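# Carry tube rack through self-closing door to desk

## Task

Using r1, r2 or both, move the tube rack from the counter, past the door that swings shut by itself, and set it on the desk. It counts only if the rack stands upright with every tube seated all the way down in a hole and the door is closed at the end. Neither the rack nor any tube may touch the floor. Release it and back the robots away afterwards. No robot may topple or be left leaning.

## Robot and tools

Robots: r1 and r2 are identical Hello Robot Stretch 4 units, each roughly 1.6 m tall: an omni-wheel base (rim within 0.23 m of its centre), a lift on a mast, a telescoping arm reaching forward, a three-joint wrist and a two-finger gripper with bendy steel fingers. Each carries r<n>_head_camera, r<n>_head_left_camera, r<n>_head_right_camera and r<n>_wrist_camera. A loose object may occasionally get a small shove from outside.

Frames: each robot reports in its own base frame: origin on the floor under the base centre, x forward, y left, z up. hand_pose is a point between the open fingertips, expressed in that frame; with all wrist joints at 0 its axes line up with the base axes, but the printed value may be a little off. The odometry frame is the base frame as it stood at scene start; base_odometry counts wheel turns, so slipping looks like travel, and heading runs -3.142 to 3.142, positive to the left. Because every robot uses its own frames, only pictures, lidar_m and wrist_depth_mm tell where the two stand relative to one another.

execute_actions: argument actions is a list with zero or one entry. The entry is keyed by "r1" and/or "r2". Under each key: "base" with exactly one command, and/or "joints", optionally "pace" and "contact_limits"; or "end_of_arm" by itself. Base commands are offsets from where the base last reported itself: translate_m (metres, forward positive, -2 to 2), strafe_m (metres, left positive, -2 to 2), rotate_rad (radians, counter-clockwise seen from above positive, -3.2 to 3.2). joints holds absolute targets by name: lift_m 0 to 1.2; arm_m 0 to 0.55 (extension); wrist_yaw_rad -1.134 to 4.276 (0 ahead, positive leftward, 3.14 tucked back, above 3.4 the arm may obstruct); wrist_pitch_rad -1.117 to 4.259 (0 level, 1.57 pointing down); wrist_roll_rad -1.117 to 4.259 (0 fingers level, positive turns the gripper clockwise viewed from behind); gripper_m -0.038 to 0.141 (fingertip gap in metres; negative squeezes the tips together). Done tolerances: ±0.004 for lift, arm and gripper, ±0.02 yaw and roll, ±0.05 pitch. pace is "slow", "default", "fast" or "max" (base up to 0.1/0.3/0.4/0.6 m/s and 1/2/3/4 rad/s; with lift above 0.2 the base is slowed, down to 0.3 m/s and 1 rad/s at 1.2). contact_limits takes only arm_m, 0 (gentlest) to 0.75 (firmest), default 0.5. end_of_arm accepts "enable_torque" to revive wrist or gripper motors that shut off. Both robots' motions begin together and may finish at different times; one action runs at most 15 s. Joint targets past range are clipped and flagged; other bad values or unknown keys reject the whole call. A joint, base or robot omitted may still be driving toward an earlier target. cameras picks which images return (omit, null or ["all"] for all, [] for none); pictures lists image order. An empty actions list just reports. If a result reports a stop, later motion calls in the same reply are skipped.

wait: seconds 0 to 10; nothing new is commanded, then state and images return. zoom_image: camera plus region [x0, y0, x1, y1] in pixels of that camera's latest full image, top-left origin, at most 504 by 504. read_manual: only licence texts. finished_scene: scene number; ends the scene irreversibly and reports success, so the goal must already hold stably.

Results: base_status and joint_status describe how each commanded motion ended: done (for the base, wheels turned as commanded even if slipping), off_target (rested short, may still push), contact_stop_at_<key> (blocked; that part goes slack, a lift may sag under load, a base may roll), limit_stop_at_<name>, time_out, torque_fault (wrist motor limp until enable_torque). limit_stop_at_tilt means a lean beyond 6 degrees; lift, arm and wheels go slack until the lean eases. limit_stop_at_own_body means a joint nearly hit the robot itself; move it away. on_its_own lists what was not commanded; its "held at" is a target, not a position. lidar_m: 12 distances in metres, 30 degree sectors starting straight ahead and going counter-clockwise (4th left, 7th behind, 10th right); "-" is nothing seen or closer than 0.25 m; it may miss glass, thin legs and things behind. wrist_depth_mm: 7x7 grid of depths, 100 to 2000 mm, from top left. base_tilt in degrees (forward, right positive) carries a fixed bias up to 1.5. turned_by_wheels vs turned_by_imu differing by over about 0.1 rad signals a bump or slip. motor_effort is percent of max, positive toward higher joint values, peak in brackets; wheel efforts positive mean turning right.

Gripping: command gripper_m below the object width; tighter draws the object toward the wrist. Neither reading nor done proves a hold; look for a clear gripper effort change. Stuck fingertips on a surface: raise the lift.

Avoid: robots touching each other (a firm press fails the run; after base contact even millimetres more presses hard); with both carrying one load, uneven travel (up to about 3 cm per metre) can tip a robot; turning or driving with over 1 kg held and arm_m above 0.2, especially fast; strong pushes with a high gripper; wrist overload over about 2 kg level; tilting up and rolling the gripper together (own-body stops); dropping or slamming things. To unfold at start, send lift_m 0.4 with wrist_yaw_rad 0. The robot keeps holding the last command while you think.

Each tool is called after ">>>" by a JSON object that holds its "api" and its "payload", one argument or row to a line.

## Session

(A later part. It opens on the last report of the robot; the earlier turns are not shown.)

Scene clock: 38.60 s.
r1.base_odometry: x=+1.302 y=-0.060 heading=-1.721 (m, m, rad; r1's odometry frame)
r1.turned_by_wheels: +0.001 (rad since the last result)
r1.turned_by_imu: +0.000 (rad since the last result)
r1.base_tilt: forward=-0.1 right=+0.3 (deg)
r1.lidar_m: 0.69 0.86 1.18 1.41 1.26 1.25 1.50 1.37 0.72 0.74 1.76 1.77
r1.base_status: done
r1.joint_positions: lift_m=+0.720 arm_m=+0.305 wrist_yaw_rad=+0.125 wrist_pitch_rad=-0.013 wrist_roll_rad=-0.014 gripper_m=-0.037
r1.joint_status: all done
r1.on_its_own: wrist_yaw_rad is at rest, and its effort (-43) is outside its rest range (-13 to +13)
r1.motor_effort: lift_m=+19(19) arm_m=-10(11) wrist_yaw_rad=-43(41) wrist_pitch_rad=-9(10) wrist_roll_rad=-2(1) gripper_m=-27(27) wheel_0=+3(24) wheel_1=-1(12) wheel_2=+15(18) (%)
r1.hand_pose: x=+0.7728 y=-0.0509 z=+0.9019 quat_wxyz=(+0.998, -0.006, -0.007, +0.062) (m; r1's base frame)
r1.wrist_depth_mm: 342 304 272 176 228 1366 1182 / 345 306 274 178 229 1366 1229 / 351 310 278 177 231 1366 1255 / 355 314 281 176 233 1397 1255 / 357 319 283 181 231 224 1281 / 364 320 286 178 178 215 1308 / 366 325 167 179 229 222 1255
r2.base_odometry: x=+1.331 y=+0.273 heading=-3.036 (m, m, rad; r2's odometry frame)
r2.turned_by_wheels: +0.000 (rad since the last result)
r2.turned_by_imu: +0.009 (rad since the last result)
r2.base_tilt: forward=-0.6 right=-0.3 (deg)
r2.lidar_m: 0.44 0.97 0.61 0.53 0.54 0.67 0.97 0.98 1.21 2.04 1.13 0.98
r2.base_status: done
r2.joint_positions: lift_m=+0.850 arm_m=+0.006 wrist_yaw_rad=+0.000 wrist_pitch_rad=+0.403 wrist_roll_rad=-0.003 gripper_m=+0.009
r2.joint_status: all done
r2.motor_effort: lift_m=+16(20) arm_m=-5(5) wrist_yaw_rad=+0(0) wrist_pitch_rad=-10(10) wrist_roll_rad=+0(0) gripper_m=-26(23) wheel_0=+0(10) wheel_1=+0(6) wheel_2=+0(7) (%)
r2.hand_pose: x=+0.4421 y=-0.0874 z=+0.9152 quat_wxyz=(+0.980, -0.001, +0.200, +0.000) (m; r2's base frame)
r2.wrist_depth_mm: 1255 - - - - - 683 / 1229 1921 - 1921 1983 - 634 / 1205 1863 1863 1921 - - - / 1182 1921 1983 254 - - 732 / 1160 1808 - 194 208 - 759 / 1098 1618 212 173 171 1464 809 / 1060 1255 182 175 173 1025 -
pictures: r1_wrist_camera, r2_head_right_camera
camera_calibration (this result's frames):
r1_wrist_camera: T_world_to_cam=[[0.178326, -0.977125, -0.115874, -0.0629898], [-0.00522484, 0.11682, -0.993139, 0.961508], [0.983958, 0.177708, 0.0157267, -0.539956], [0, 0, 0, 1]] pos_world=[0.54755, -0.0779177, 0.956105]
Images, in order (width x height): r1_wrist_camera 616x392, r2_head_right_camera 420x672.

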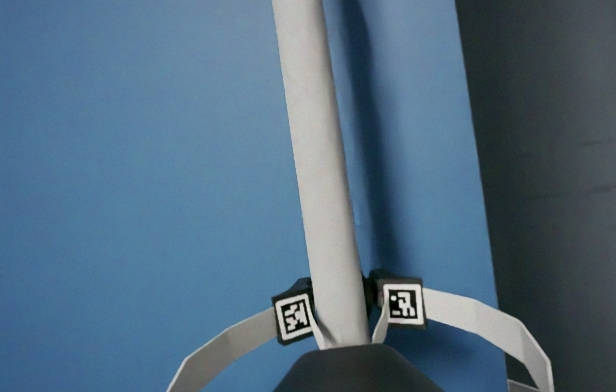

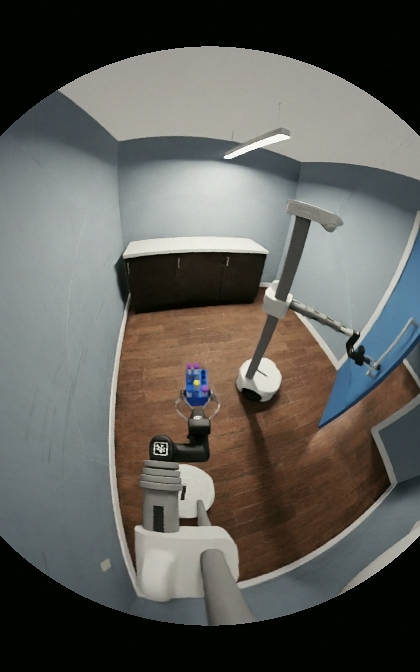

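>>> {"api": "execute_actions", "payload": {
  "actions": [
    {"r1":{"base":{"strafe_m":0.068},"joints":{"arm_m":0.155},"pace":"slow"},"r2":{"base":{"rotate_rad":-1.43},"pace":"slow"}}
  ],
  "cameras": ["r1_wrist_camera","r2_head_camera"]
}}

Scene clock: 42.10 s.
r1.base_odometry: x=+1.369 y=-0.070 heading=-1.722 (m, m, rad; r1's odometry frame)
r1.turned_by_wheels: -0.001 (rad since the last result)
r1.turned_by_imu: -0.001 (rad since the last result)
r1.base_tilt: forward=-0.1 right=+0.3 (deg)
r1.lidar_m: 0.58 0.77 1.13 1.35 1.23 1.22 1.43 1.43 1.41 1.02 1.00 1.82
r1.base_status: done
r1.joint_positions: lift_m=+0.720 arm_m=+0.157 wrist_yaw_rad=+0.111 wrist_pitch_rad=-0.013 wrist_roll_rad=-0.014 gripper_m=-0.037
r1.joint_status: all done
r1.motor_effort: lift_m=+19(19) arm_m=-10(11) wrist_yaw_rad=-3(55) wrist_pitch_rad=-9(10) wrist_roll_rad=-3(1) gripper_m=-24(29) wheel_0=-8(21) wheel_1=-6(8) wheel_2=+2(11) (%)
r1.hand_pose: x=+0.6240 y=-0.0550 z=+0.9019 quat_wxyz=(+0.998, -0.007, -0.007, +0.055) (m; r1's base frame)
r1.wrist_depth_mm: 427 351 296 176 224 209 1308 / 436 357 298 178 226 211 1366 / 452 362 304 176 229 209 1366 / 466 370 307 264 229 210 1397 / 477 377 312 268 227 211 1430 / 484 384 319 180 175 167 1397 / 496 392 163 268 226 212 1397
r2.base_odometry: x=+1.331 y=+0.274 heading=+1.818 (m, m, rad; r2's odometry frame)
r2.turned_by_wheels: -1.430 (rad since the last result)
r2.turned_by_imu: -1.398 (rad since the last result)
r2.base_tilt: forward=-0.6 right=-0.3 (deg)
r2.lidar_m: 0.43 1.03 1.03 2.09 0.80 0.56 0.54 0.56 0.77 0.98 1.03 1.34
r2.base_status: done
r2.joint_positions: lift_m=+0.850 arm_m=+0.006 wrist_yaw_rad=+0.000 wrist_pitch_rad=+0.403 wrist_roll_rad=-0.003 gripper_m=+0.009
r2.joint_status: not commanded
r2.motor_effort: lift_m=+16(15) arm_m=-5(5) wrist_yaw_rad=+0(0) wrist_pitch_rad=-11(10) wrist_roll_rad=-1(1) gripper_m=-23(25) wheel_0=+0(3) wheel_1=+0(3) wheel_2=+2(5) (%)
r2.hand_pose: x=+0.4421 y=-0.0874 z=+0.9152 quat_wxyz=(+0.980, -0.001, +0.200, +0.000) (m; r2's base frame)
r2.wrist_depth_mm: 1708 1708 - - 1708 1708 1397 / 1756 1808 - - 1756 1756 1397 / 904 1098 - - 1863 1863 1397 / - - - 254 1921 1983 1430 / - - - 195 198 1921 1430 / 1863 1808 211 173 171 1464 1430 / 1537 1397 182 175 173 1255 -
pictures: r1_wrist_camera, r2_head_camera
camera_calibration (this result's frames):
r1_wrist_camera: T_world_to_cam=[[0.16493, -0.979475, -0.115877, -0.0321936], [-0.00363087, 0.116883, -0.993139, 0.960212], [0.986299, 0.164219, 0.0157211, -0.395028], [0, 0, 0, 1]] pos_world=[0.398411, -0.0788939, 0.956104]
Images, in order (width x height): r1_wrist_camera 616x392, r2_head_camera 420x560.

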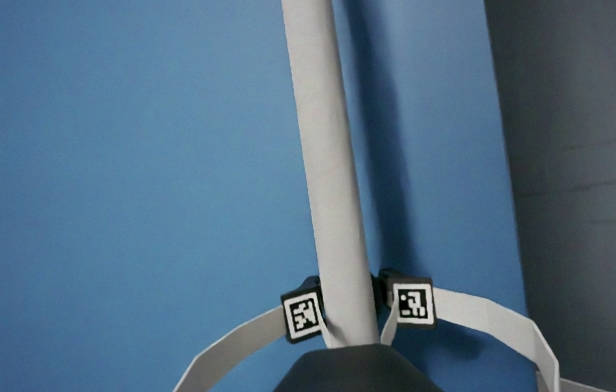

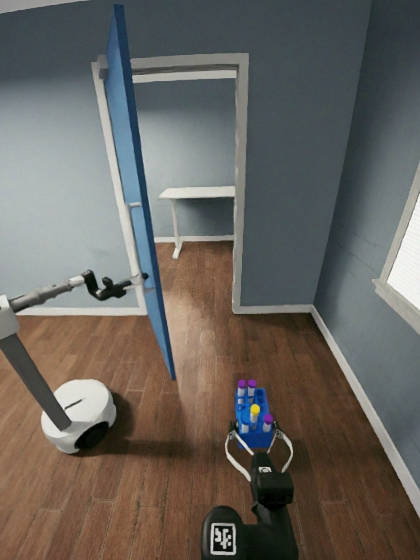

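>>> {"api": "execute_actions", "payload": {
  "actions": [
    {"r1":{"base":{"strafe_m":0.055},"joints":{"arm_m":0.045},"pace":"slow"},"r2":{"base":{"translate_m":0.85},"pace":"fast"}}
  ],
  "cameras": ["r2_head_camera","r2_head_left_camera"]
}}

Scene clock: 46.77 s.
r1.base_odometry: x=+1.423 y=-0.079 heading=-1.722 (m, m, rad; r1's odometry frame)
r1.turned_by_wheels: +0.000 (rad since the last result)
r1.turned_by_imu: +0.001 (rad since the last result)
r1.base_tilt: forward=-0.1 right=+0.3 (deg)
r1.lidar_m: 0.46 0.71 1.11 1.32 1.19 1.17 1.41 1.47 1.47 1.73 0.72 0.49
r1.base_status: done
r1.joint_positions: lift_m=+0.720 arm_m=+0.047 wrist_yaw_rad=+0.118 wrist_pitch_rad=-0.013 wrist_roll_rad=-0.014 gripper_m=-0.037
r1.joint_status: all done
r1.on_its_own: wrist_yaw_rad is at rest, and its effort (-24) is outside its rest range (-13 to +13)
r1.motor_effort: lift_m=+19(19) arm_m=-11(13) wrist_yaw_rad=-24(52) wrist_pitch_rad=-10(10) wrist_roll_rad=-1(1) gripper_m=-24(26) wheel_0=-5(20) wheel_1=-2(5) wheel_2=+6(6) (%)
r1.hand_pose: x=+0.5145 y=-0.0528 z=+0.9018 quat_wxyz=(+0.998, -0.007, -0.007, +0.059) (m; r1's base frame)
r1.wrist_depth_mm: 597 421 324 177 219 195 1464 / 621 436 329 176 223 194 1397 / 668 445 336 177 226 194 1464 / 707 459 343 177 229 196 1464 / 715 473 351 281 226 199 1464 / 741 492 362 179 178 166 1430 / 732 508 159 180 222 204 1464
r2.base_odometry: x=+1.123 y=+1.098 heading=+1.818 (m, m, rad; r2's odometry frame)
r2.turned_by_wheels: +0.000 (rad since the last result)
r2.turned_by_imu: -0.004 (rad since the last result)
r2.base_tilt: forward=-0.6 right=-0.3 (deg)
r2.lidar_m: 0.42 0.76 0.56 0.71 2.04 1.46 1.38 1.42 0.99 0.89 0.95 1.26
r2.base_status: done
r2.joint_positions: lift_m=+0.850 arm_m=+0.006 wrist_yaw_rad=+0.000 wrist_pitch_rad=+0.403 wrist_roll_rad=-0.003 gripper_m=+0.009
r2.joint_status: not commanded
r2.motor_effort: lift_m=+16(16) arm_m=-5(5) wrist_yaw_rad=-1(0) wrist_pitch_rad=-10(10) wrist_roll_rad=-1(1) gripper_m=-24(22) wheel_0=+1(4) wheel_1=-1(4) wheel_2=+1(9) (%)
r2.hand_pose: x=+0.4421 y=-0.0874 z=+0.9151 quat_wxyz=(+0.980, -0.001, +0.200, +0.000) (m; r2's base frame)
r2.wrist_depth_mm: - - - - 891 904 891 / - - - - 946 931 931 / - - - - 991 991 976 / 1205 - - 259 1008 1042 1042 / 1098 - - 194 208 1118 1098 / 1025 1808 211 173 171 1138 1182 / 960 1229 182 175 173 1255 -
pictures: r2_head_camera, r2_head_left_camera
Images, in order (width x height): r2_head_camera 420x560, r2_head_left_camera 420x672.

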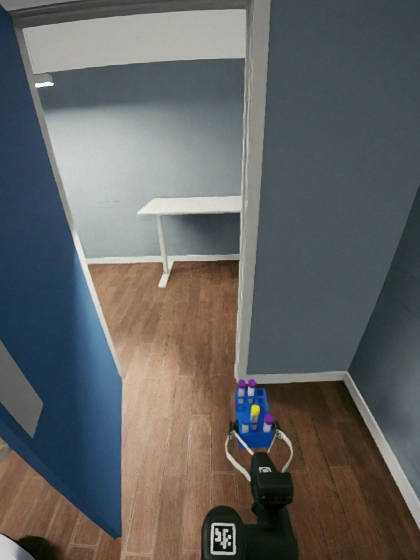

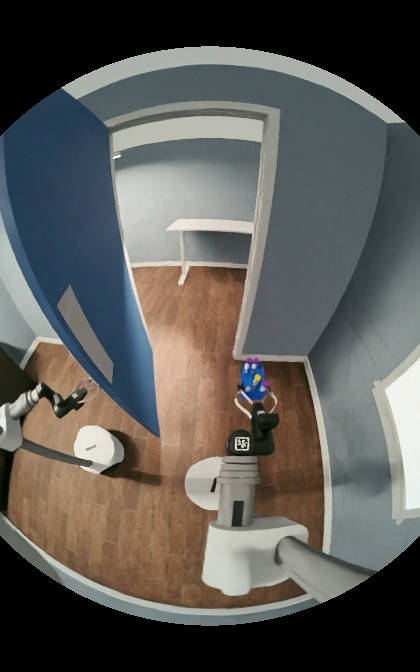

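>>> {"api": "execute_actions", "payload": {
  "actions": [
    {"r2":{"base":{"rotate_rad":0.23}}}
  ],
  "cameras": ["r2_head_camera"]
}}

Scene clock: 48.73 s.
r1.base_odometry: x=+1.423 y=-0.079 heading=-1.722 (m, m, rad; r1's odometry frame)
r1.turned_by_wheels: +0.000 (rad since the last result)
r1.turned_by_imu: +0.000 (rad since the last result)
r1.base_tilt: forward=+0.0 right=+0.3 (deg)
r1.lidar_m: 0.43 0.70 1.08 1.31 1.19 1.15 1.39 1.48 1.44 1.74 0.71 0.50
r1.base_status: not commanded
r1.joint_positions: lift_m=+0.720 arm_m=+0.047 wrist_yaw_rad=+0.118 wrist_pitch_rad=-0.013 wrist_roll_rad=-0.014 gripper_m=-0.037
r1.joint_status: not commanded
r1.on_its_own: wrist_yaw_rad is at rest, and its effort (-23) is outside its rest range (-13 to +13)
r1.motor_effort: lift_m=+19(19) arm_m=-11(11) wrist_yaw_rad=-23(23) wrist_pitch_rad=-10(10) wrist_roll_rad=-1(2) gripper_m=-26(27) wheel_0=-5(5) wheel_1=-2(2) wheel_2=+6(6) (%)
r1.hand_pose: x=+0.5145 y=-0.0528 z=+0.9018 quat_wxyz=(+0.998, -0.007, -0.007, +0.059) (m; r1's base frame)
r1.wrist_depth_mm: 591 421 322 177 220 196 1430 / 621 433 329 176 222 195 1464 / 661 445 334 178 226 195 1430 / 699 455 343 178 228 196 615 / 715 480 351 281 226 199 1464 / 732 488 359 179 178 166 1464 / 732 508 159 180 223 204 1464
r2.base_odometry: x=+1.123 y=+1.098 heading=+2.048 (m, m, rad; r2's odometry frame)
r2.turned_by_wheels: +0.230 (rad since the last result)
r2.turned_by_imu: +0.226 (rad since the last result)
r2.base_tilt: forward=-0.6 right=-0.3 (deg)
r2.lidar_m: 0.42 0.57 0.58 0.72 1.69 1.40 1.38 1.19 0.95 0.94 1.08 1.18
r2.base_status: done
r2.joint_positions: lift_m=+0.850 arm_m=+0.006 wrist_yaw_rad=+0.000 wrist_pitch_rad=+0.403 wrist_roll_rad=-0.003 gripper_m=+0.009
r2.joint_status: not commanded
r2.motor_effort: lift_m=+16(16) arm_m=-5(5) wrist_yaw_rad=+1(1) wrist_pitch_rad=-10(10) wrist_roll_rad=+1(1) gripper_m=-23(24) wheel_0=+1(3) wheel_1=-1(3) wheel_2=+1(5) (%)
r2.hand_pose: x=+0.4421 y=-0.0874 z=+0.9151 quat_wxyz=(+0.980, -0.001, +0.200, +0.000) (m; r2's base frame)
r2.wrist_depth_mm: 699 1118 - - - 809 778 / 699 1078 - - - 842 809 / 683 1042 - - - 891 854 / 676 1008 - 255 - 946 904 / 654 976 - 195 208 1008 960 / 640 931 212 173 171 1025 991 / 621 750 182 175 173 1118 -
pictures: r2_head_camera
Images, in order (width x height): r2_head_camera 420x560.

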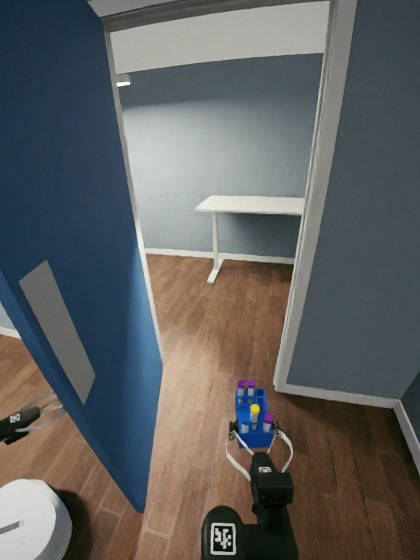

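>>> {"api": "execute_actions", "payload": {
  "actions": [
    {"r2":{"base":{"translate_m":2.0},"joints":{"lift_m":1.0},"pace":"fast"}}
  ],
  "cameras": ["r2_head_camera","r2_wrist_camera"]
}}

Scene clock: 55.53 s.
r1.base_odometry: x=+1.423 y=-0.079 heading=-1.722 (m, m, rad; r1's odometry frame)
r1.turned_by_wheels: +0.000 (rad since the last result)
r1.turned_by_imu: +0.002 (rad since the last result)
r1.base_tilt: forward=+0.0 right=+0.4 (deg)
r1.lidar_m: 0.44 0.72 1.11 1.29 1.20 1.17 1.38 1.45 1.45 1.75 1.87 0.49
r1.base_status: not commanded
r1.joint_positions: lift_m=+0.720 arm_m=+0.047 wrist_yaw_rad=+0.118 wrist_pitch_rad=-0.013 wrist_roll_rad=-0.014 gripper_m=-0.037
r1.joint_status: not commanded
r1.on_its_own: wrist_yaw_rad is at rest, and its effort (-24) is outside its rest range (-13 to +13)
r1.motor_effort: lift_m=+19(19) arm_m=-11(11) wrist_yaw_rad=-24(23) wrist_pitch_rad=-10(10) wrist_roll_rad=-2(2) gripper_m=-26(25) wheel_0=-5(5) wheel_1=-2(2) wheel_2=+6(6) (%)
r1.hand_pose: x=+0.5145 y=-0.0528 z=+0.9018 quat_wxyz=(+0.998, -0.007, -0.007, +0.059) (m; r1's base frame)
r1.wrist_depth_mm: 603 421 322 177 219 196 1397 / 615 436 330 176 222 195 1430 / 654 445 336 177 226 194 1464 / 699 455 343 178 229 196 1499 / 715 473 351 282 227 199 1464 / 750 492 359 179 178 165 1430 / 750 508 159 180 223 204 1464
r2.base_odometry: x=+0.205 y=+2.874 heading=+2.048 (m, m, rad; r2's odometry frame)
r2.turned_by_wheels: +0.000 (rad since the last result)
r2.turned_by_imu: -0.012 (rad since the last result)
r2.base_tilt: forward=-0.6 right=-0.3 (deg)
r2.lidar_m: 0.42 0.66 2.40 1.46 0.73 0.71 1.52 0.82 1.10 1.33 0.70 0.58
r2.base_status: done
r2.joint_positions: lift_m=+1.000 arm_m=+0.006 wrist_yaw_rad=+0.000 wrist_pitch_rad=+0.403 wrist_roll_rad=-0.003 gripper_m=+0.009
r2.joint_status: all done
r2.motor_effort: lift_m=+20(24) arm_m=-5(5) wrist_yaw_rad=+2(1) wrist_pitch_rad=-11(11) wrist_roll_rad=-2(2) gripper_m=-22(26) wheel_0=+0(7) wheel_1=+0(4) wheel_2=+1(11) (%)
r2.hand_pose: x=+0.4421 y=-0.0874 z=+1.0648 quat_wxyz=(+0.980, -0.001, +0.200, +0.000) (m; r2's base frame)
r2.wrist_depth_mm: 1255 1205 1160 1098 1042 991 946 / 1336 1308 1205 1138 1098 1025 976 / 1464 1336 1255 1182 1098 1025 976 / 1537 1464 768 255 668 647 621 / 1661 564 521 196 198 480 462 / 1808 1708 212 173 171 368 366 / 1756 1576 182 175 173 1366 -
pictures: r2_head_camera, r2_wrist_camera
camera_calibration (this result's frames):
r2_wrist_camera: T_world_to_cam=[[0.0446245, -0.996609, -0.0691313, -0.016488], [-0.356582, 0.0487519, -0.932991, 1.22112], [0.933198, 0.0662852, -0.353197, 0.193837], [0, 0, 0, 1]] pos_world=[0.255277, -0.0888126, 1.20662]
Images, in order (width x height): r2_head_camera 420x560, r2_wrist_camera 616x392.

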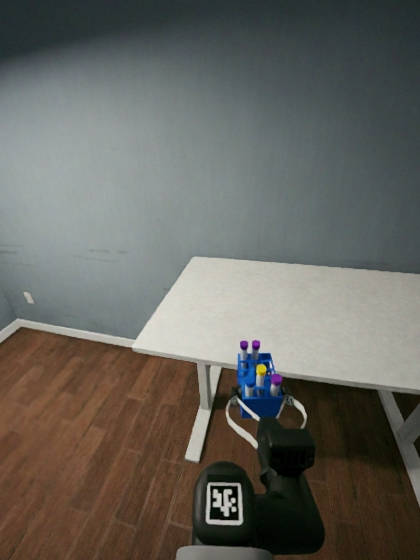

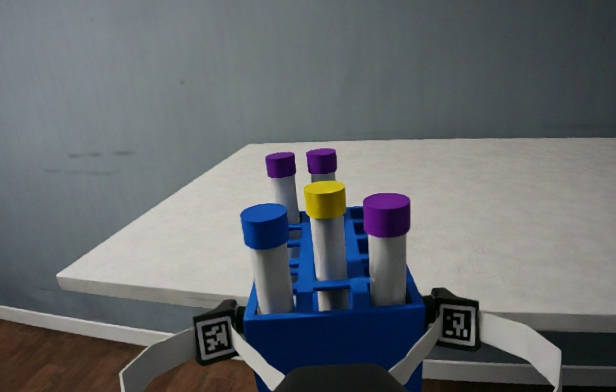

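>>> {"api": "execute_actions", "payload": {
  "actions": [
    {"r1":{"base":{"strafe_m":-0.055},"joints":{"arm_m":0.17,"wrist_yaw_rad":0.13},"pace":"slow"},"r2":{"joints":{"arm_m":0.32,"lift_m":0.955}}}
  ],
  "cameras": ["r2_wrist_camera"]
}}

Scene clock: 58.83 s.
r1.base_odometry: x=+1.369 y=-0.071 heading=-1.723 (m, m, rad; r1's odometry frame)
r1.turned_by_wheels: -0.001 (rad since the last result)
r1.turned_by_imu: +0.000 (rad since the last result)
r1.base_tilt: forward=-0.1 right=+0.3 (deg)
r1.lidar_m: 0.57 0.79 1.13 1.33 1.23 1.22 1.41 1.44 1.41 1.72 1.83 1.83
r1.base_status: done
r1.joint_positions: lift_m=+0.720 arm_m=+0.170 wrist_yaw_rad=+0.121 wrist_pitch_rad=-0.013 wrist_roll_rad=-0.014 gripper_m=-0.037
r1.joint_status: all done
r1.on_its_own: wrist_yaw_rad is at rest, and its effort (+25) is outside its rest range (-13 to +13)
r1.motor_effort: lift_m=+19(19) arm_m=+1(12) wrist_yaw_rad=+25(46) wrist_pitch_rad=-7(10) wrist_roll_rad=-1(2) gripper_m=-17(25) wheel_0=-7(10) wheel_1=-4(6) wheel_2=+0(10) (%)
r1.hand_pose: x=+0.6376 y=-0.0519 z=+0.9020 quat_wxyz=(+0.998, -0.006, -0.007, +0.061) (m; r1's base frame)
r1.wrist_depth_mm: 418 345 290 172 222 208 1336 / 424 349 296 173 226 208 1336 / 442 355 300 174 226 208 1366 / 452 362 303 263 226 208 1366 / 459 368 307 265 223 208 1397 / 462 375 312 180 174 167 1397 / 473 382 163 265 225 211 1397
r2.base_odometry: x=+0.205 y=+2.874 heading=+2.048 (m, m, rad; r2's odometry frame)
r2.turned_by_wheels: +0.000 (rad since the last result)
r2.turned_by_imu: +0.001 (rad since the last result)
r2.base_tilt: forward=-0.6 right=-0.3 (deg)
r2.lidar_m: 0.57 0.64 2.42 1.44 0.72 0.73 1.25 0.80 1.13 1.32 0.73 0.60
r2.base_status: not commanded
r2.joint_positions: lift_m=+0.955 arm_m=+0.319 wrist_yaw_rad=+0.000 wrist_pitch_rad=+0.403 wrist_roll_rad=-0.003 gripper_m=+0.009
r2.joint_status: all done
r2.motor_effort: lift_m=+15(20) arm_m=+5(7) wrist_yaw_rad=+0(0) wrist_pitch_rad=-9(11) wrist_roll_rad=+2(1) gripper_m=-25(22) wheel_0=+0(0) wheel_1=+1(1) wheel_2=+1(1) (%)
r2.hand_pose: x=+0.7554 y=-0.0874 z=+1.0202 quat_wxyz=(+0.980, -0.001, +0.200, +0.000) (m; r2's base frame)
r2.wrist_depth_mm: 917 878 820 788 741 715 683 / 976 917 878 831 788 741 715 / 1042 976 917 866 820 759 732 / 1118 1042 627 258 549 535 508 / 1205 459 424 195 198 392 375 / 355 349 211 174 171 289 296 / 294 270 182 175 174 245 -
pictures: r2_wrist_camera
camera_calibration (this result's frames):
r2_wrist_camera: T_world_to_cam=[[0.0447602, -0.996604, -0.0691229, -0.0336253], [-0.356411, 0.0487081, -0.933059, 1.2912], [0.933256, 0.0664001, -0.353021, -0.114456], [0, 0, 0, 1]] pos_world=[0.568519, -0.088803, 1.16203]
Images, in order (width x height): r2_wrist_camera 616x392.

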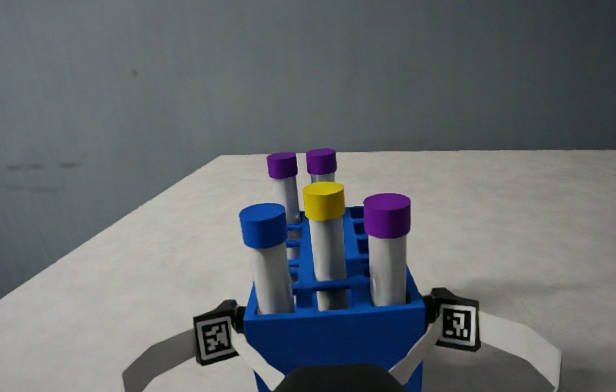

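>>> {"api": "execute_actions", "payload": {
  "actions": [
    {"r2":{"joints":{"lift_m":0.938,"gripper_m":0.035}},"r1":{"base":{"strafe_m":-0.025},"joints":{"arm_m":0.21}}}
  ],
  "cameras": []
}}

>>> {"api": "execute_actions", "payload": {
  "actions": [
    {"r2":{"joints":{"gripper_m":0.13}},"r1":{"base":{"strafe_m":-0.035},"joints":{"arm_m":0.32}}}
  ],
  "cameras": ["r2_wrist_camera","r1_wrist_camera"]
}}

Scene clock: 60.40 s.
r1.base_odometry: x=+1.344 y=-0.067 heading=-1.723 (m, m, rad; r1's odometry frame)
r1.turned_by_wheels: +0.000 (rad since the last result)
r1.turned_by_imu: +0.000 (rad since the last result)
r1.base_tilt: forward=-0.1 right=+0.4 (deg)
r1.lidar_m: 0.63 0.78 1.15 1.38 1.22 1.23 1.47 1.41 1.41 1.66 1.81 1.82
r1.base_status: done
r1.joint_positions: lift_m=+0.720 arm_m=+0.210 wrist_yaw_rad=+0.129 wrist_pitch_rad=-0.014 wrist_roll_rad=-0.014 gripper_m=-0.037
r1.joint_status: all done
r1.motor_effort: lift_m=+19(19) arm_m=-1(4) wrist_yaw_rad=+1(27) wrist_pitch_rad=-6(8) wrist_roll_rad=-2(2) gripper_m=-22(26) wheel_0=-5(7) wheel_1=-1(9) wheel_2=+3(3) (%)
r1.hand_pose: x=+0.6783 y=-0.0495 z=+0.9021 quat_wxyz=(+0.998, -0.006, -0.007, +0.065) (m; r1's base frame)
r1.wrist_depth_mm: 392 329 283 174 223 1397 1281 / 397 334 287 173 224 211 1308 / 404 340 291 172 227 211 1308 / 421 345 294 176 229 212 1336 / 421 349 300 262 228 211 1366 / 430 357 301 179 176 163 1397 / 436 362 164 262 224 212 1366
r2.base_odometry: x=+0.205 y=+2.874 heading=+2.048 (m, m, rad; r2's odometry frame)
r2.turned_by_wheels: +0.000 (rad since the last result)
r2.turned_by_imu: +0.000 (rad since the last result)
r2.base_tilt: forward=-0.6 right=-0.3 (deg)
r2.lidar_m: 0.58 0.66 2.41 1.46 0.71 0.70 1.19 0.78 1.12 1.32 0.72 0.58
r2.base_status: not commanded
r2.joint_positions: lift_m=+0.938 arm_m=+0.319 wrist_yaw_rad=+0.000 wrist_pitch_rad=+0.403 wrist_roll_rad=-0.003 gripper_m=+0.035
r2.joint_status: all done
r2.motor_effort: lift_m=+15(14) arm_m=+5(5) wrist_yaw_rad=-1(0) wrist_pitch_rad=-10(10) wrist_roll_rad=+1(4) gripper_m=-18(26) wheel_0=+1(1) wheel_1=+1(1) wheel_2=+1(1) (%)
r2.hand_pose: x=+0.7554 y=-0.0874 z=+1.0032 quat_wxyz=(+0.980, -0.001, +0.200, +0.000) (m; r2's base frame)
r2.wrist_depth_mm: 931 878 831 788 741 715 683 / 976 917 866 831 788 750 715 / 1042 976 917 842 798 768 732 / 1138 1008 580 264 504 488 466 / 433 421 402 202 213 359 345 / 325 320 290 180 179 277 272 / 270 258 215 182 181 223 -
pictures: none
No camera images: the call's "cameras" was empty. Leave "cameras" out to get every camera's image.

Scene clock: 62.27 s.
r1.base_odometry: x=+1.309 y=-0.062 heading=-1.724 (m, m, rad; r1's odometry frame)
r1.turned_by_wheels: +0.000 (rad since the last result)
r1.turned_by_imu: +0.000 (rad since the last result)
r1.base_tilt: forward=+0.0 right=+0.4 (deg)
r1.lidar_m: 0.72 0.88 1.17 1.40 1.26 1.28 1.47 1.38 1.40 1.63 1.76 1.76
r1.base_status: done
r1.joint_positions: lift_m=+0.720 arm_m=+0.320 wrist_yaw_rad=+0.130 wrist_pitch_rad=-0.014 wrist_roll_rad=-0.014 gripper_m=-0.037
r1.joint_status: all done
r1.motor_effort: lift_m=+19(19) arm_m=-1(4) wrist_yaw_rad=-2(16) wrist_pitch_rad=-7(7) wrist_roll_rad=-2(1) gripper_m=-25(24) wheel_0=-3(9) wheel_1=-3(7) wheel_2=+2(2) (%)
r1.hand_pose: x=+0.7885 y=-0.0491 z=+0.9021 quat_wxyz=(+0.998, -0.006, -0.007, +0.065) (m; r1's base frame)
r1.wrist_depth_mm: 329 297 268 175 227 1336 1182 / 332 300 272 173 228 1336 1229 / 340 301 273 174 230 1336 1205 / 343 306 274 176 231 222 1255 / 342 307 278 254 230 223 1281 / 345 310 281 178 175 163 1308 / 351 315 164 255 229 220 1281
r2.base_odometry: x=+0.205 y=+2.874 heading=+2.048 (m, m, rad; r2's odometry frame)
r2.turned_by_wheels: +0.000 (rad since the last result)
r2.turned_by_imu: +0.001 (rad since the last result)
r2.base_tilt: forward=-0.6 right=-0.3 (deg)
r2.lidar_m: 0.60 0.66 2.41 1.45 0.73 0.70 1.09 0.79 1.10 1.31 0.73 0.58
r2.base_status: not commanded
r2.joint_positions: lift_m=+0.938 arm_m=+0.319 wrist_yaw_rad=+0.000 wrist_pitch_rad=+0.402 wrist_roll_rad=-0.003 gripper_m=+0.130
r2.joint_status: all done
r2.motor_effort: lift_m=+16(16) arm_m=+5(5) wrist_yaw_rad=-1(0) wrist_pitch_rad=-8(10) wrist_roll_rad=-3(3) gripper_m=+1(18) wheel_0=+0(0) wheel_1=+1(1) wheel_2=+1(1) (%)
r2.hand_pose: x=+0.7554 y=-0.0874 z=+1.0034 quat_wxyz=(+0.980, -0.001, +0.200, +0.000) (m; r2's base frame)
r2.wrist_depth_mm: 917 878 831 788 750 715 683 / 976 917 866 831 788 750 715 / 1060 976 917 854 798 759 732 / 1118 1025 580 278 508 488 473 / 466 424 404 212 231 359 347 / 329 322 217 193 191 204 273 / 271 264 246 168 200 230 -
pictures: r1_wrist_camera, r2_wrist_camera
camera_calibration (this result's frames):
r1_wrist_camera: T_world_to_cam=[[0.184244, -0.976022, -0.115913, -0.068598], [-0.00527787, 0.116948, -0.993124, 0.961607], [0.982866, 0.183589, 0.0163957, -0.555128], [0, 0, 0, 1]] pos_world=[0.56333, -0.077496, 0.956146]
r2_wrist_camera: T_world_to_cam=[[0.0448068, -0.996604, -0.0690927, -0.0348571], [-0.355778, 0.0487084, -0.9333, 1.27529], [0.933496, 0.0663999, -0.352387, -0.121284], [0, 0, 0, 1]] pos_world=[0.568501, -0.088803, 1.14509]
Images, in order (width x height): r1_wrist_camera 616x392, r2_wrist_camera 616x392.

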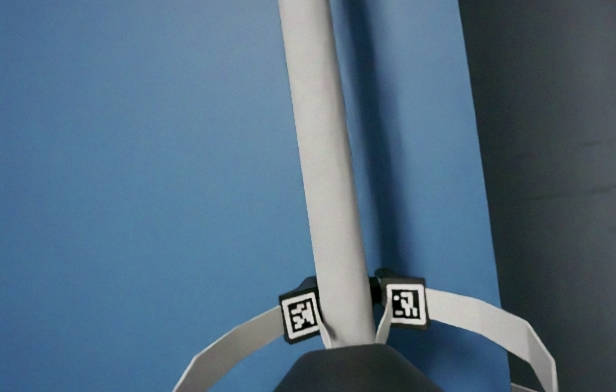

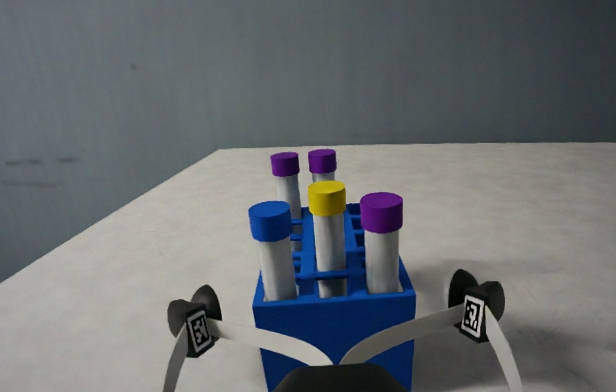

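>>> {"api": "execute_actions", "payload": {
  "actions": [
    {"r1":{"base":{"translate_m":0.36},"joints":{"wrist_yaw_rad":0.09}},"r2":{"base":{"translate_m":-0.1},"joints":{"arm_m":0.005}}}
  ],
  "cameras": ["r2_wrist_camera"]
}}

>>> {"api": "zoom_image", "payload": {
  "camera": "r2_wrist_camera",
  "region": [270, 60, 410, 200]
}}

Scene clock: 65.57 s.
r1.base_odometry: x=+1.254 y=-0.418 heading=-1.723 (m, m, rad; r1's odometry frame)
r1.turned_by_wheels: +0.001 (rad since the last result)
r1.turned_by_imu: +0.000 (rad since the last result)
r1.base_tilt: forward=+0.0 right=+0.3 (deg)
r1.lidar_m: 0.71 0.72 0.85 1.10 1.51 1.53 1.81 1.64 1.63 1.76 1.53 1.53
r1.base_status: done
r1.joint_positions: lift_m=+0.720 arm_m=+0.320 wrist_yaw_rad=+0.098 wrist_pitch_rad=-0.013 wrist_roll_rad=-0.014 gripper_m=-0.037
r1.joint_status: all done
r1.on_its_own: wrist_yaw_rad is at rest, and its effort (-26) is outside its rest range (-13 to +13)
r1.motor_effort: lift_m=+19(19) arm_m=-3(3) wrist_yaw_rad=-26(15) wrist_pitch_rad=-8(8) wrist_roll_rad=-1(2) gripper_m=-22(25) wheel_0=+0(6) wheel_1=-2(5) wheel_2=+12(17) (%)
r1.hand_pose: x=+0.7870 y=-0.0587 z=+0.9020 quat_wxyz=(+0.999, -0.007, -0.007, +0.049) (m; r1's base frame)
r1.wrist_depth_mm: 227 233 239 176 252 1098 946 / 227 232 238 174 252 1098 991 / 227 231 238 177 253 1118 991 / 226 231 238 175 251 1078 1008 / 225 231 237 241 250 1078 1025 / 225 230 236 178 177 960 1025 / 224 229 160 178 250 991 1025
r2.base_odometry: x=+0.251 y=+2.786 heading=+2.048 (m, m, rad; r2's odometry frame)
r2.turned_by_wheels: +0.000 (rad since the last result)
r2.turned_by_imu: +0.002 (rad since the last result)
r2.base_tilt: forward=-0.6 right=-0.3 (deg)
r2.lidar_m: 0.67 0.76 2.44 1.22 0.64 0.69 0.79 0.71 0.92 1.29 0.83 0.67
r2.base_status: done
r2.joint_positions: lift_m=+0.938 arm_m=+0.006 wrist_yaw_rad=+0.000 wrist_pitch_rad=+0.402 wrist_roll_rad=-0.003 gripper_m=+0.130
r2.joint_status: all done
r2.motor_effort: lift_m=+16(16) arm_m=-5(7) wrist_yaw_rad=-1(0) wrist_pitch_rad=-7(9) wrist_roll_rad=-3(1) gripper_m=+0(2) wheel_0=+1(1) wheel_1=+1(3) wheel_2=+0(10) (%)
r2.hand_pose: x=+0.4423 y=-0.0875 z=+1.0035 quat_wxyz=(+0.980, -0.001, +0.200, +0.000) (m; r2's base frame)
r2.wrist_depth_mm: 1366 1308 1229 1182 1118 1042 1025 / 1464 1397 1308 1229 1182 1118 1060 / 1576 1464 1118 609 842 788 741 / 1708 627 585 554 525 496 477 / 1863 1708 1576 1464 1397 1308 1281 / 1863 1808 230 1537 1464 205 1336 / 1618 1576 1464 168 1397 1430 1397
pictures: r2_wrist_camera
camera_calibration (this result's frames):
r2_wrist_camera: T_world_to_cam=[[0.0445956, -0.996614, -0.0690808, -0.0208004], [-0.35552, 0.0487902, -0.933394, 1.16393], [0.933604, 0.0661848, -0.35214, 0.170775], [0, 0, 0, 1]] pos_world=[0.255292, -0.0888211, 1.14511]
Images, in order (width x height): r2_wrist_camera 616x392.

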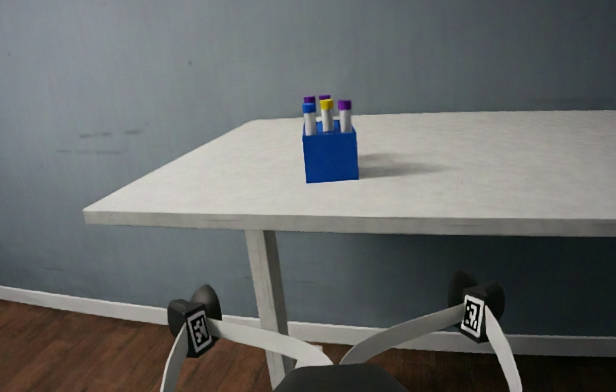

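Region (270, 60, 410, 200) of r2_wrist_camera's 616x392 image, scaled by 3.600.

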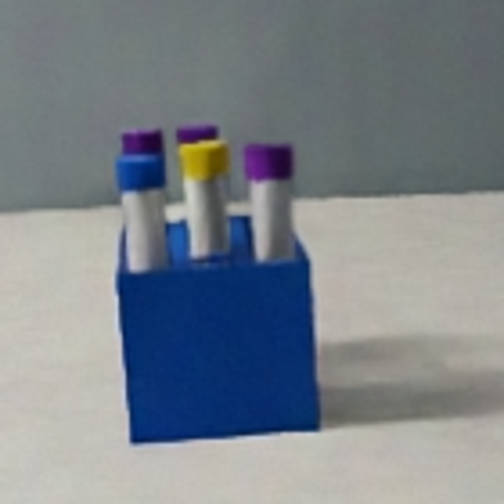

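>>> {"api": "execute_actions", "payload": {
  "actions": [
    {"r1":{"base":{"strafe_m":0.065},"joints":{"arm_m":0.51}}}
  ],
  "cameras": []
}}

>>> {"api": "execute_actions", "payload": {
  "actions": [
    {"r1":{"joints":{"gripper_m":0.07,"wrist_yaw_rad":0.13}}}
  ],
  "cameras": ["r1_wrist_camera"]
}}

>>> {"api": "wait", "payload": {
  "seconds": 4
}}

Scene clock: 68.07 s.
r1.base_odometry: x=+1.319 y=-0.429 heading=-1.722 (m, m, rad; r1's odometry frame)
r1.turned_by_wheels: +0.000 (rad since the last result)
r1.turned_by_imu: +0.000 (rad since the last result)
r1.base_tilt: forward=+0.0 right=+0.3 (deg)
r1.lidar_m: 0.84 0.81 0.88 1.02 1.45 1.48 1.74 1.69 1.69 1.87 1.56 1.57
r1.base_status: done
r1.joint_positions: lift_m=+0.720 arm_m=+0.511 wrist_yaw_rad=+0.100 wrist_pitch_rad=-0.013 wrist_roll_rad=-0.014 gripper_m=-0.037
r1.joint_status: all done
r1.on_its_own: wrist_yaw_rad is at rest, and its effort (-26) is outside its rest range (-13 to +13)
r1.motor_effort: lift_m=+19(19) arm_m=-4(10) wrist_yaw_rad=-26(60) wrist_pitch_rad=-8(9) wrist_roll_rad=-1(1) gripper_m=-27(26) wheel_0=-4(17) wheel_1=-2(10) wheel_2=+11(14) (%)
r1.hand_pose: x=+0.9773 y=-0.0583 z=+0.9020 quat_wxyz=(+0.999, -0.007, -0.007, +0.050) (m; r1's base frame)
r1.wrist_depth_mm: 198 213 229 176 647 820 904 / 197 210 229 175 634 798 904 / 195 209 227 175 621 788 904 / 193 208 224 178 615 759 931 / 193 207 224 233 266 759 917 / 191 206 220 180 175 654 904 / 190 204 167 179 265 683 904
r2.base_odometry: x=+0.251 y=+2.786 heading=+2.048 (m, m, rad; r2's odometry frame)
r2.turned_by_wheels: +0.000 (rad since the last result)
r2.turned_by_imu: +0.001 (rad since the last result)
r2.base_tilt: forward=-0.5 right=-0.3 (deg)
r2.lidar_m: 0.66 0.76 2.42 1.20 0.64 0.67 0.68 0.72 0.95 1.31 0.86 0.68
r2.base_status: not commanded
r2.joint_positions: lift_m=+0.938 arm_m=+0.006 wrist_yaw_rad=+0.000 wrist_pitch_rad=+0.402 wrist_roll_rad=-0.003 gripper_m=+0.130
r2.joint_status: not commanded
r2.motor_effort: lift_m=+15(15) arm_m=-6(5) wrist_yaw_rad=+1(1) wrist_pitch_rad=-7(7) wrist_roll_rad=+0(1) gripper_m=+0(1) wheel_0=+1(2) wheel_1=+1(1) wheel_2=+0(0) (%)
r2.hand_pose: x=+0.4423 y=-0.0875 z=+1.0035 quat_wxyz=(+0.980, -0.001, +0.200, +0.000) (m; r2's base frame)
r2.wrist_depth_mm: 1366 1336 1255 1182 1118 1078 1008 / 1464 1430 1308 1255 1182 1138 1078 / 1576 1464 1138 634 854 788 750 / 1708 627 585 554 525 496 473 / 1808 1708 1576 1464 1366 1308 1281 / 1921 1808 229 1576 1464 205 1336 / 1661 1618 1464 169 1430 1397 1366
pictures: none
No camera images: the call's "cameras" was empty. Leave "cameras" out to get every camera's image.

Scene clock: 69.83 s.
r1.base_odometry: x=+1.319 y=-0.428 heading=-1.723 (m, m, rad; r1's odometry frame)
r1.turned_by_wheels: +0.000 (rad since the last result)
r1.turned_by_imu: +0.000 (rad since the last result)
r1.base_tilt: forward=+0.0 right=+0.4 (deg)
r1.lidar_m: 0.92 0.82 0.86 1.03 1.48 1.47 1.74 1.71 1.69 1.88 1.58 1.56
r1.base_status: not commanded
r1.joint_positions: lift_m=+0.720 arm_m=+0.511 wrist_yaw_rad=+0.130 wrist_pitch_rad=-0.013 wrist_roll_rad=-0.014 gripper_m=+0.070
r1.joint_status: all done
r1.motor_effort: lift_m=+19(19) arm_m=-4(4) wrist_yaw_rad=-2(27) wrist_pitch_rad=-8(8) wrist_roll_rad=-1(0) gripper_m=-6(26) wheel_0=+0(8) wheel_1=+0(5) wheel_2=+0(10) (%)
r1.hand_pose: x=+0.9790 y=-0.0492 z=+0.9020 quat_wxyz=(+0.998, -0.007, -0.007, +0.065) (m; r1's base frame)
r1.wrist_depth_mm: 257 278 304 342 621 768 878 / 255 277 304 338 609 759 878 / 252 276 301 320 603 741 891 / 251 272 300 317 585 723 891 / 250 271 296 315 559 707 904 / 249 268 283 250 349 661 891 / 246 266 285 309 574 654 878
r2.base_odometry: x=+0.251 y=+2.786 heading=+2.048 (m, m, rad; r2's odometry frame)
r2.turned_by_wheels: +0.000 (rad since the last result)
r2.turned_by_imu: +0.001 (rad since the last result)
r2.base_tilt: forward=-0.6 right=-0.3 (deg)
r2.lidar_m: 0.67 0.76 2.42 1.22 0.64 0.63 0.66 0.72 0.93 1.30 0.83 0.69
r2.base_status: not commanded
r2.joint_positions: lift_m=+0.938 arm_m=+0.006 wrist_yaw_rad=+0.000 wrist_pitch_rad=+0.402 wrist_roll_rad=-0.003 gripper_m=+0.130
r2.joint_status: not commanded
r2.motor_effort: lift_m=+16(16) arm_m=-5(5) wrist_yaw_rad=+1(1) wrist_pitch_rad=-7(7) wrist_roll_rad=+0(0) gripper_m=-1(1) wheel_0=+1(1) wheel_1=+1(1) wheel_2=+0(0) (%)
r2.hand_pose: x=+0.4423 y=-0.0875 z=+1.0035 quat_wxyz=(+0.980, -0.001, +0.200, +0.000) (m; r2's base frame)
r2.wrist_depth_mm: 1366 1308 1255 1182 1118 1060 1008 / 1464 1397 1308 1205 1182 1098 1060 / 1576 1464 1118 621 842 778 741 / 1708 621 591 559 525 496 477 / 1863 1661 1618 1464 1397 1308 1255 / 1921 1756 229 1537 1464 204 1336 / 1661 1576 1464 169 1430 1397 1366
pictures: r1_wrist_camera
camera_calibration (this result's frames):
r1_wrist_camera: T_world_to_cam=[[0.184008, -0.976118, -0.11548, -0.103937], [-0.00542953, 0.116475, -0.993179, 0.962727], [0.98291, 0.183379, 0.0161325, -0.742202], [0, 0, 0, 1]] pos_world=[0.75387, -0.0774843, 0.95613]
Images, in order (width x height): r1_wrist_camera 616x392.

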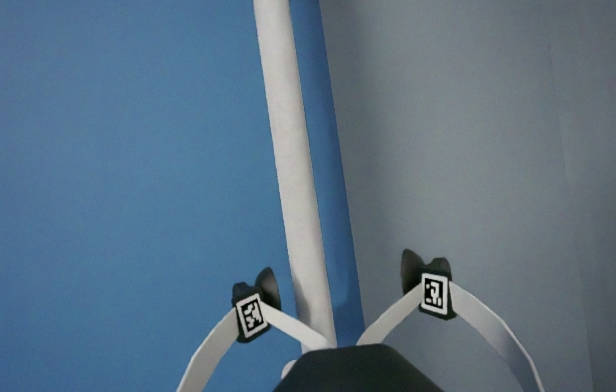

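Scene clock: 73.83 s.
r1.base_odometry: x=+1.319 y=-0.428 heading=-1.723 (m, m, rad; r1's odometry frame)
r1.turned_by_wheels: +0.000 (rad since the last result)
r1.turned_by_imu: +0.001 (rad since the last result)
r1.base_tilt: forward=+0.0 right=+0.3 (deg)
r1.lidar_m: 1.03 0.86 0.87 1.04 1.49 1.48 1.74 1.69 1.72 1.87 1.56 1.58
r1.base_status: not commanded
r1.joint_positions: lift_m=+0.720 arm_m=+0.511 wrist_yaw_rad=+0.130 wrist_pitch_rad=-0.013 wrist_roll_rad=-0.014 gripper_m=+0.070
r1.joint_status: all done
r1.motor_effort: lift_m=+19(19) arm_m=-4(4) wrist_yaw_rad=+0(27) wrist_pitch_rad=-8(8) wrist_roll_rad=+0(0) gripper_m=-4(26) wheel_0=+0(8) wheel_1=+0(5) wheel_2=+0(10) (%)
r1.hand_pose: x=+0.9790 y=-0.0492 z=+0.9020 quat_wxyz=(+0.998, -0.007, -0.007, +0.065) (m; r1's base frame)
r1.wrist_depth_mm: 351 392 430 517 615 768 891 / 347 384 424 496 615 750 891 / 342 382 418 488 597 750 891 / 338 382 415 484 591 723 878 / 336 375 410 477 564 715 891 / 334 370 397 477 530 654 878 / 330 366 397 370 585 654 866
r2.base_odometry: x=+0.251 y=+2.786 heading=+2.048 (m, m, rad; r2's odometry frame)
r2.turned_by_wheels: +0.000 (rad since the last result)
r2.turned_by_imu: +0.001 (rad since the last result)
r2.base_tilt: forward=-0.6 right=-0.3 (deg)
r2.lidar_m: 0.66 0.75 2.43 1.23 0.65 0.58 0.58 0.66 0.94 1.30 0.85 0.68
r2.base_status: not commanded
r2.joint_positions: lift_m=+0.938 arm_m=+0.006 wrist_yaw_rad=+0.000 wrist_pitch_rad=+0.402 wrist_roll_rad=-0.003 gripper_m=+0.130
r2.joint_status: not commanded
r2.motor_effort: lift_m=+15(16) arm_m=-6(5) wrist_yaw_rad=-1(1) wrist_pitch_rad=-7(7) wrist_roll_rad=+0(0) gripper_m=-1(1) wheel_0=+1(1) wheel_1=+1(1) wheel_2=+0(0) (%)
r2.hand_pose: x=+0.4423 y=-0.0875 z=+1.0035 quat_wxyz=(+0.980, -0.001, +0.200, +0.000) (m; r2's base frame)
r2.wrist_depth_mm: 1397 1308 1255 1182 1118 1060 1025 / 1464 1366 1281 1255 1182 1118 1078 / 1576 1499 1118 621 842 788 741 / 1756 627 585 554 525 496 477 / 1863 1708 1618 1464 1397 1308 1255 / 1921 1808 229 1576 1499 204 1366 / 1661 1537 1499 169 1430 1366 1397
wait: 4.00 s; at rest by 0.27 s
pictures: r1_head_camera, r1_head_left_camera, r1_head_right_camera, r1_wrist_camera, r2_head_camera, r2_head_left_camera, r2_head_right_camera, r2_wrist_camera
camera_calibration (this result's frames):
r1_wrist_camera: T_world_to_cam=[[0.184007, -0.976118, -0.11548, -0.103937], [-0.00542959, 0.116475, -0.993179, 0.962727], [0.98291, 0.183379, 0.0161324, -0.742202], [0, 0, 0, 1]] pos_world=[0.75387, -0.0774843, 0.95613]
r2_wrist_camera: T_world_to_cam=[[0.0445955, -0.996614, -0.0690809, -0.0208002], [-0.35552, 0.0487903, -0.933394, 1.16393], [0.933604, 0.0661848, -0.35214, 0.170775], [0, 0, 0, 1]] pos_world=[0.255292, -0.0888211, 1.14511]
Images, in order (width x height): r1_head_camera 420x560, r1_head_left_camera 420x672, r1_head_right_camera 420x672, r1_wrist_camera 616x392, r2_head_camera 420x560, r2_head_left_camera 420x672, r2_head_right_camera 420x672, r2_wrist_camera 616x392.

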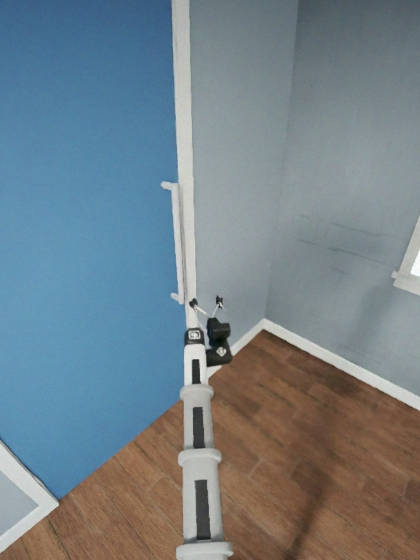

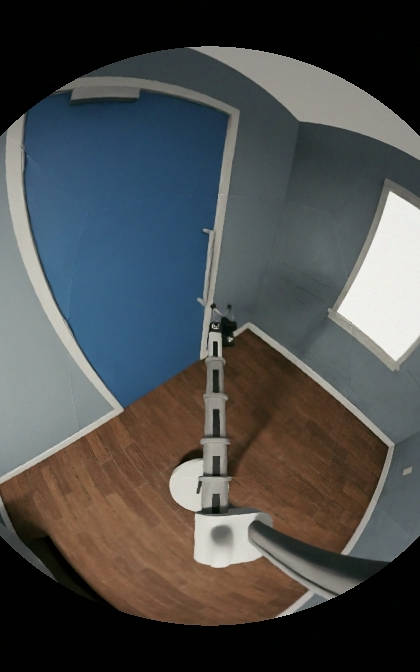

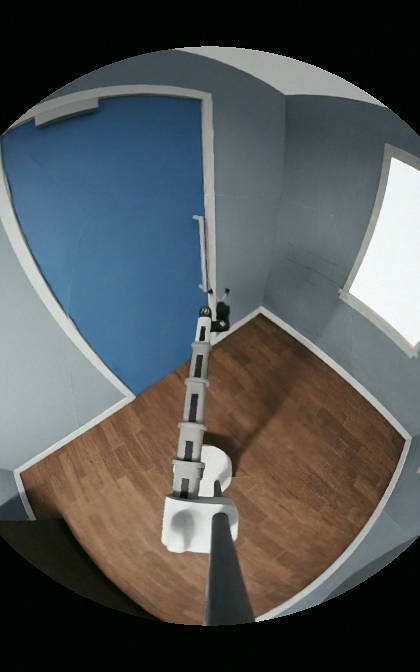

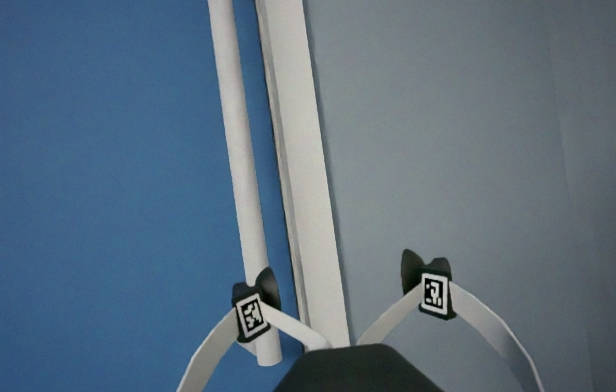

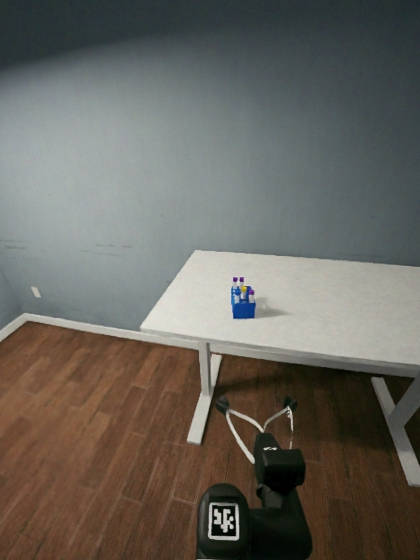

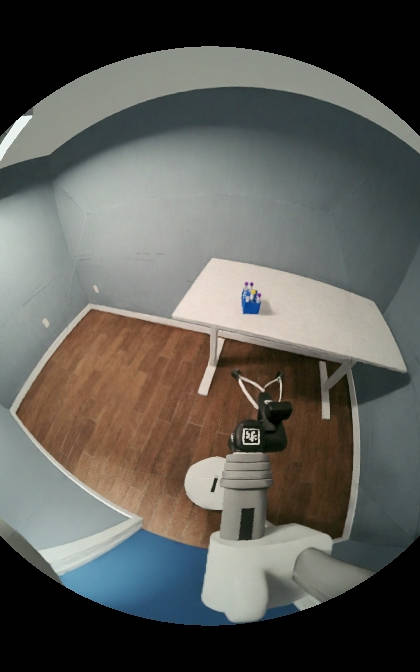

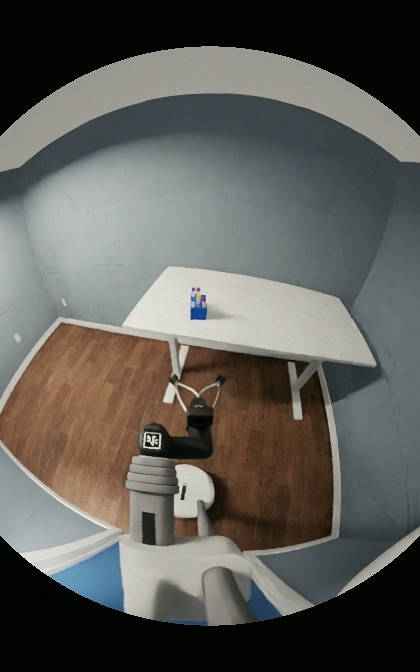

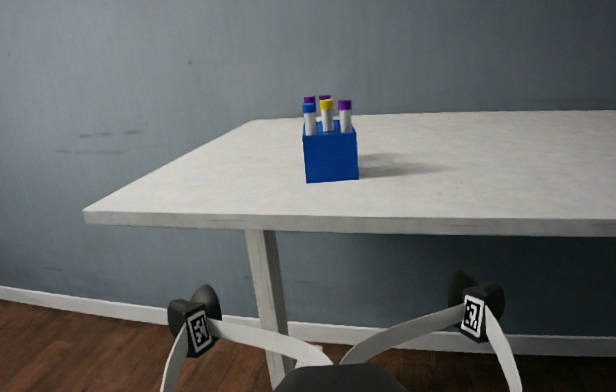

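The door is shut. I'll retract r1's arm so it's clear of the handle, then finish.

>>> {"api": "execute_actions", "payload": {
  "actions": [
    {"r1":{"joints":{"arm_m":0.3},"pace":"max"}}
  ],
  "cameras": []
}}

>>> {"api": "finished_scene", "payload": {
  "scene": 2
}}

Scene clock: 75.47 s.
r1.base_odometry: x=+1.319 y=-0.428 heading=-1.723 (m, m, rad; r1's odometry frame)
r1.turned_by_wheels: +0.000 (rad since the last result)
r1.turned_by_imu: +0.000 (rad since the last result)
r1.base_tilt: forward=-0.1 right=+0.3 (deg)
r1.lidar_m: 1.03 0.87 0.87 1.03 1.48 1.47 1.74 1.69 1.71 1.87 1.57 1.57
r1.base_status: not commanded
r1.joint_positions: lift_m=+0.720 arm_m=+0.301 wrist_yaw_rad=+0.130 wrist_pitch_rad=-0.013 wrist_roll_rad=-0.014 gripper_m=+0.070
r1.joint_status: all done
r1.motor_effort: lift_m=+19(19) arm_m=-4(4) wrist_yaw_rad=+0(1) wrist_pitch_rad=-8(8) wrist_roll_rad=-1(0) gripper_m=-1(4) wheel_0=+0(0) wheel_1=+0(0) wheel_2=+0(0) (%)
r1.hand_pose: x=+0.7690 y=-0.0493 z=+0.9020 quat_wxyz=(+0.998, -0.007, -0.007, +0.065) (m; r1's base frame)
r1.wrist_depth_mm: 477 535 615 691 854 1060 1008 / 477 530 603 691 831 1042 1042 / 466 521 597 691 831 1008 1060 / 466 521 591 683 798 991 1098 / 459 517 580 654 778 960 1098 / 459 504 544 647 732 904 1098 / 452 504 554 615 788 904 1098
r2.base_odometry: x=+0.251 y=+2.786 heading=+2.048 (m, m, rad; r2's odometry frame)
r2.turned_by_wheels: +0.000 (rad since the last result)
r2.turned_by_imu: +0.001 (rad since the last result)
r2.base_tilt: forward=-0.6 right=-0.3 (deg)
r2.lidar_m: 0.67 0.76 2.43 1.24 0.65 0.60 0.58 0.65 0.93 1.31 0.86 0.68
r2.base_status: not commanded
r2.joint_positions: lift_m=+0.938 arm_m=+0.006 wrist_yaw_rad=+0.000 wrist_pitch_rad=+0.402 wrist_roll_rad=-0.003 gripper_m=+0.130
r2.joint_status: not commanded
r2.motor_effort: lift_m=+16(16) arm_m=-5(5) wrist_yaw_rad=-1(0) wrist_pitch_rad=-7(7) wrist_roll_rad=-2(1) gripper_m=+0(2) wheel_0=+2(2) wheel_1=+1(1) wheel_2=+0(0) (%)
r2.hand_pose: x=+0.4423 y=-0.0875 z=+1.0035 quat_wxyz=(+0.980, -0.001, +0.200, +0.000) (m; r2's base frame)
r2.wrist_depth_mm: 1397 1308 1229 1182 1118 1060 1008 / 1464 1397 1308 1255 1182 1118 1060 / 1576 1499 1138 627 854 778 741 / 1708 627 591 554 525 500 473 / 1863 1708 1576 1464 1397 1336 1255 / 1863 1808 229 1576 1464 204 1336 / 1661 1618 1499 169 1430 1397 1366
pictures: none
No camera images: the call's "cameras" was empty. Leave "cameras" out to get every camera's image.

The scene is finished: the task was done.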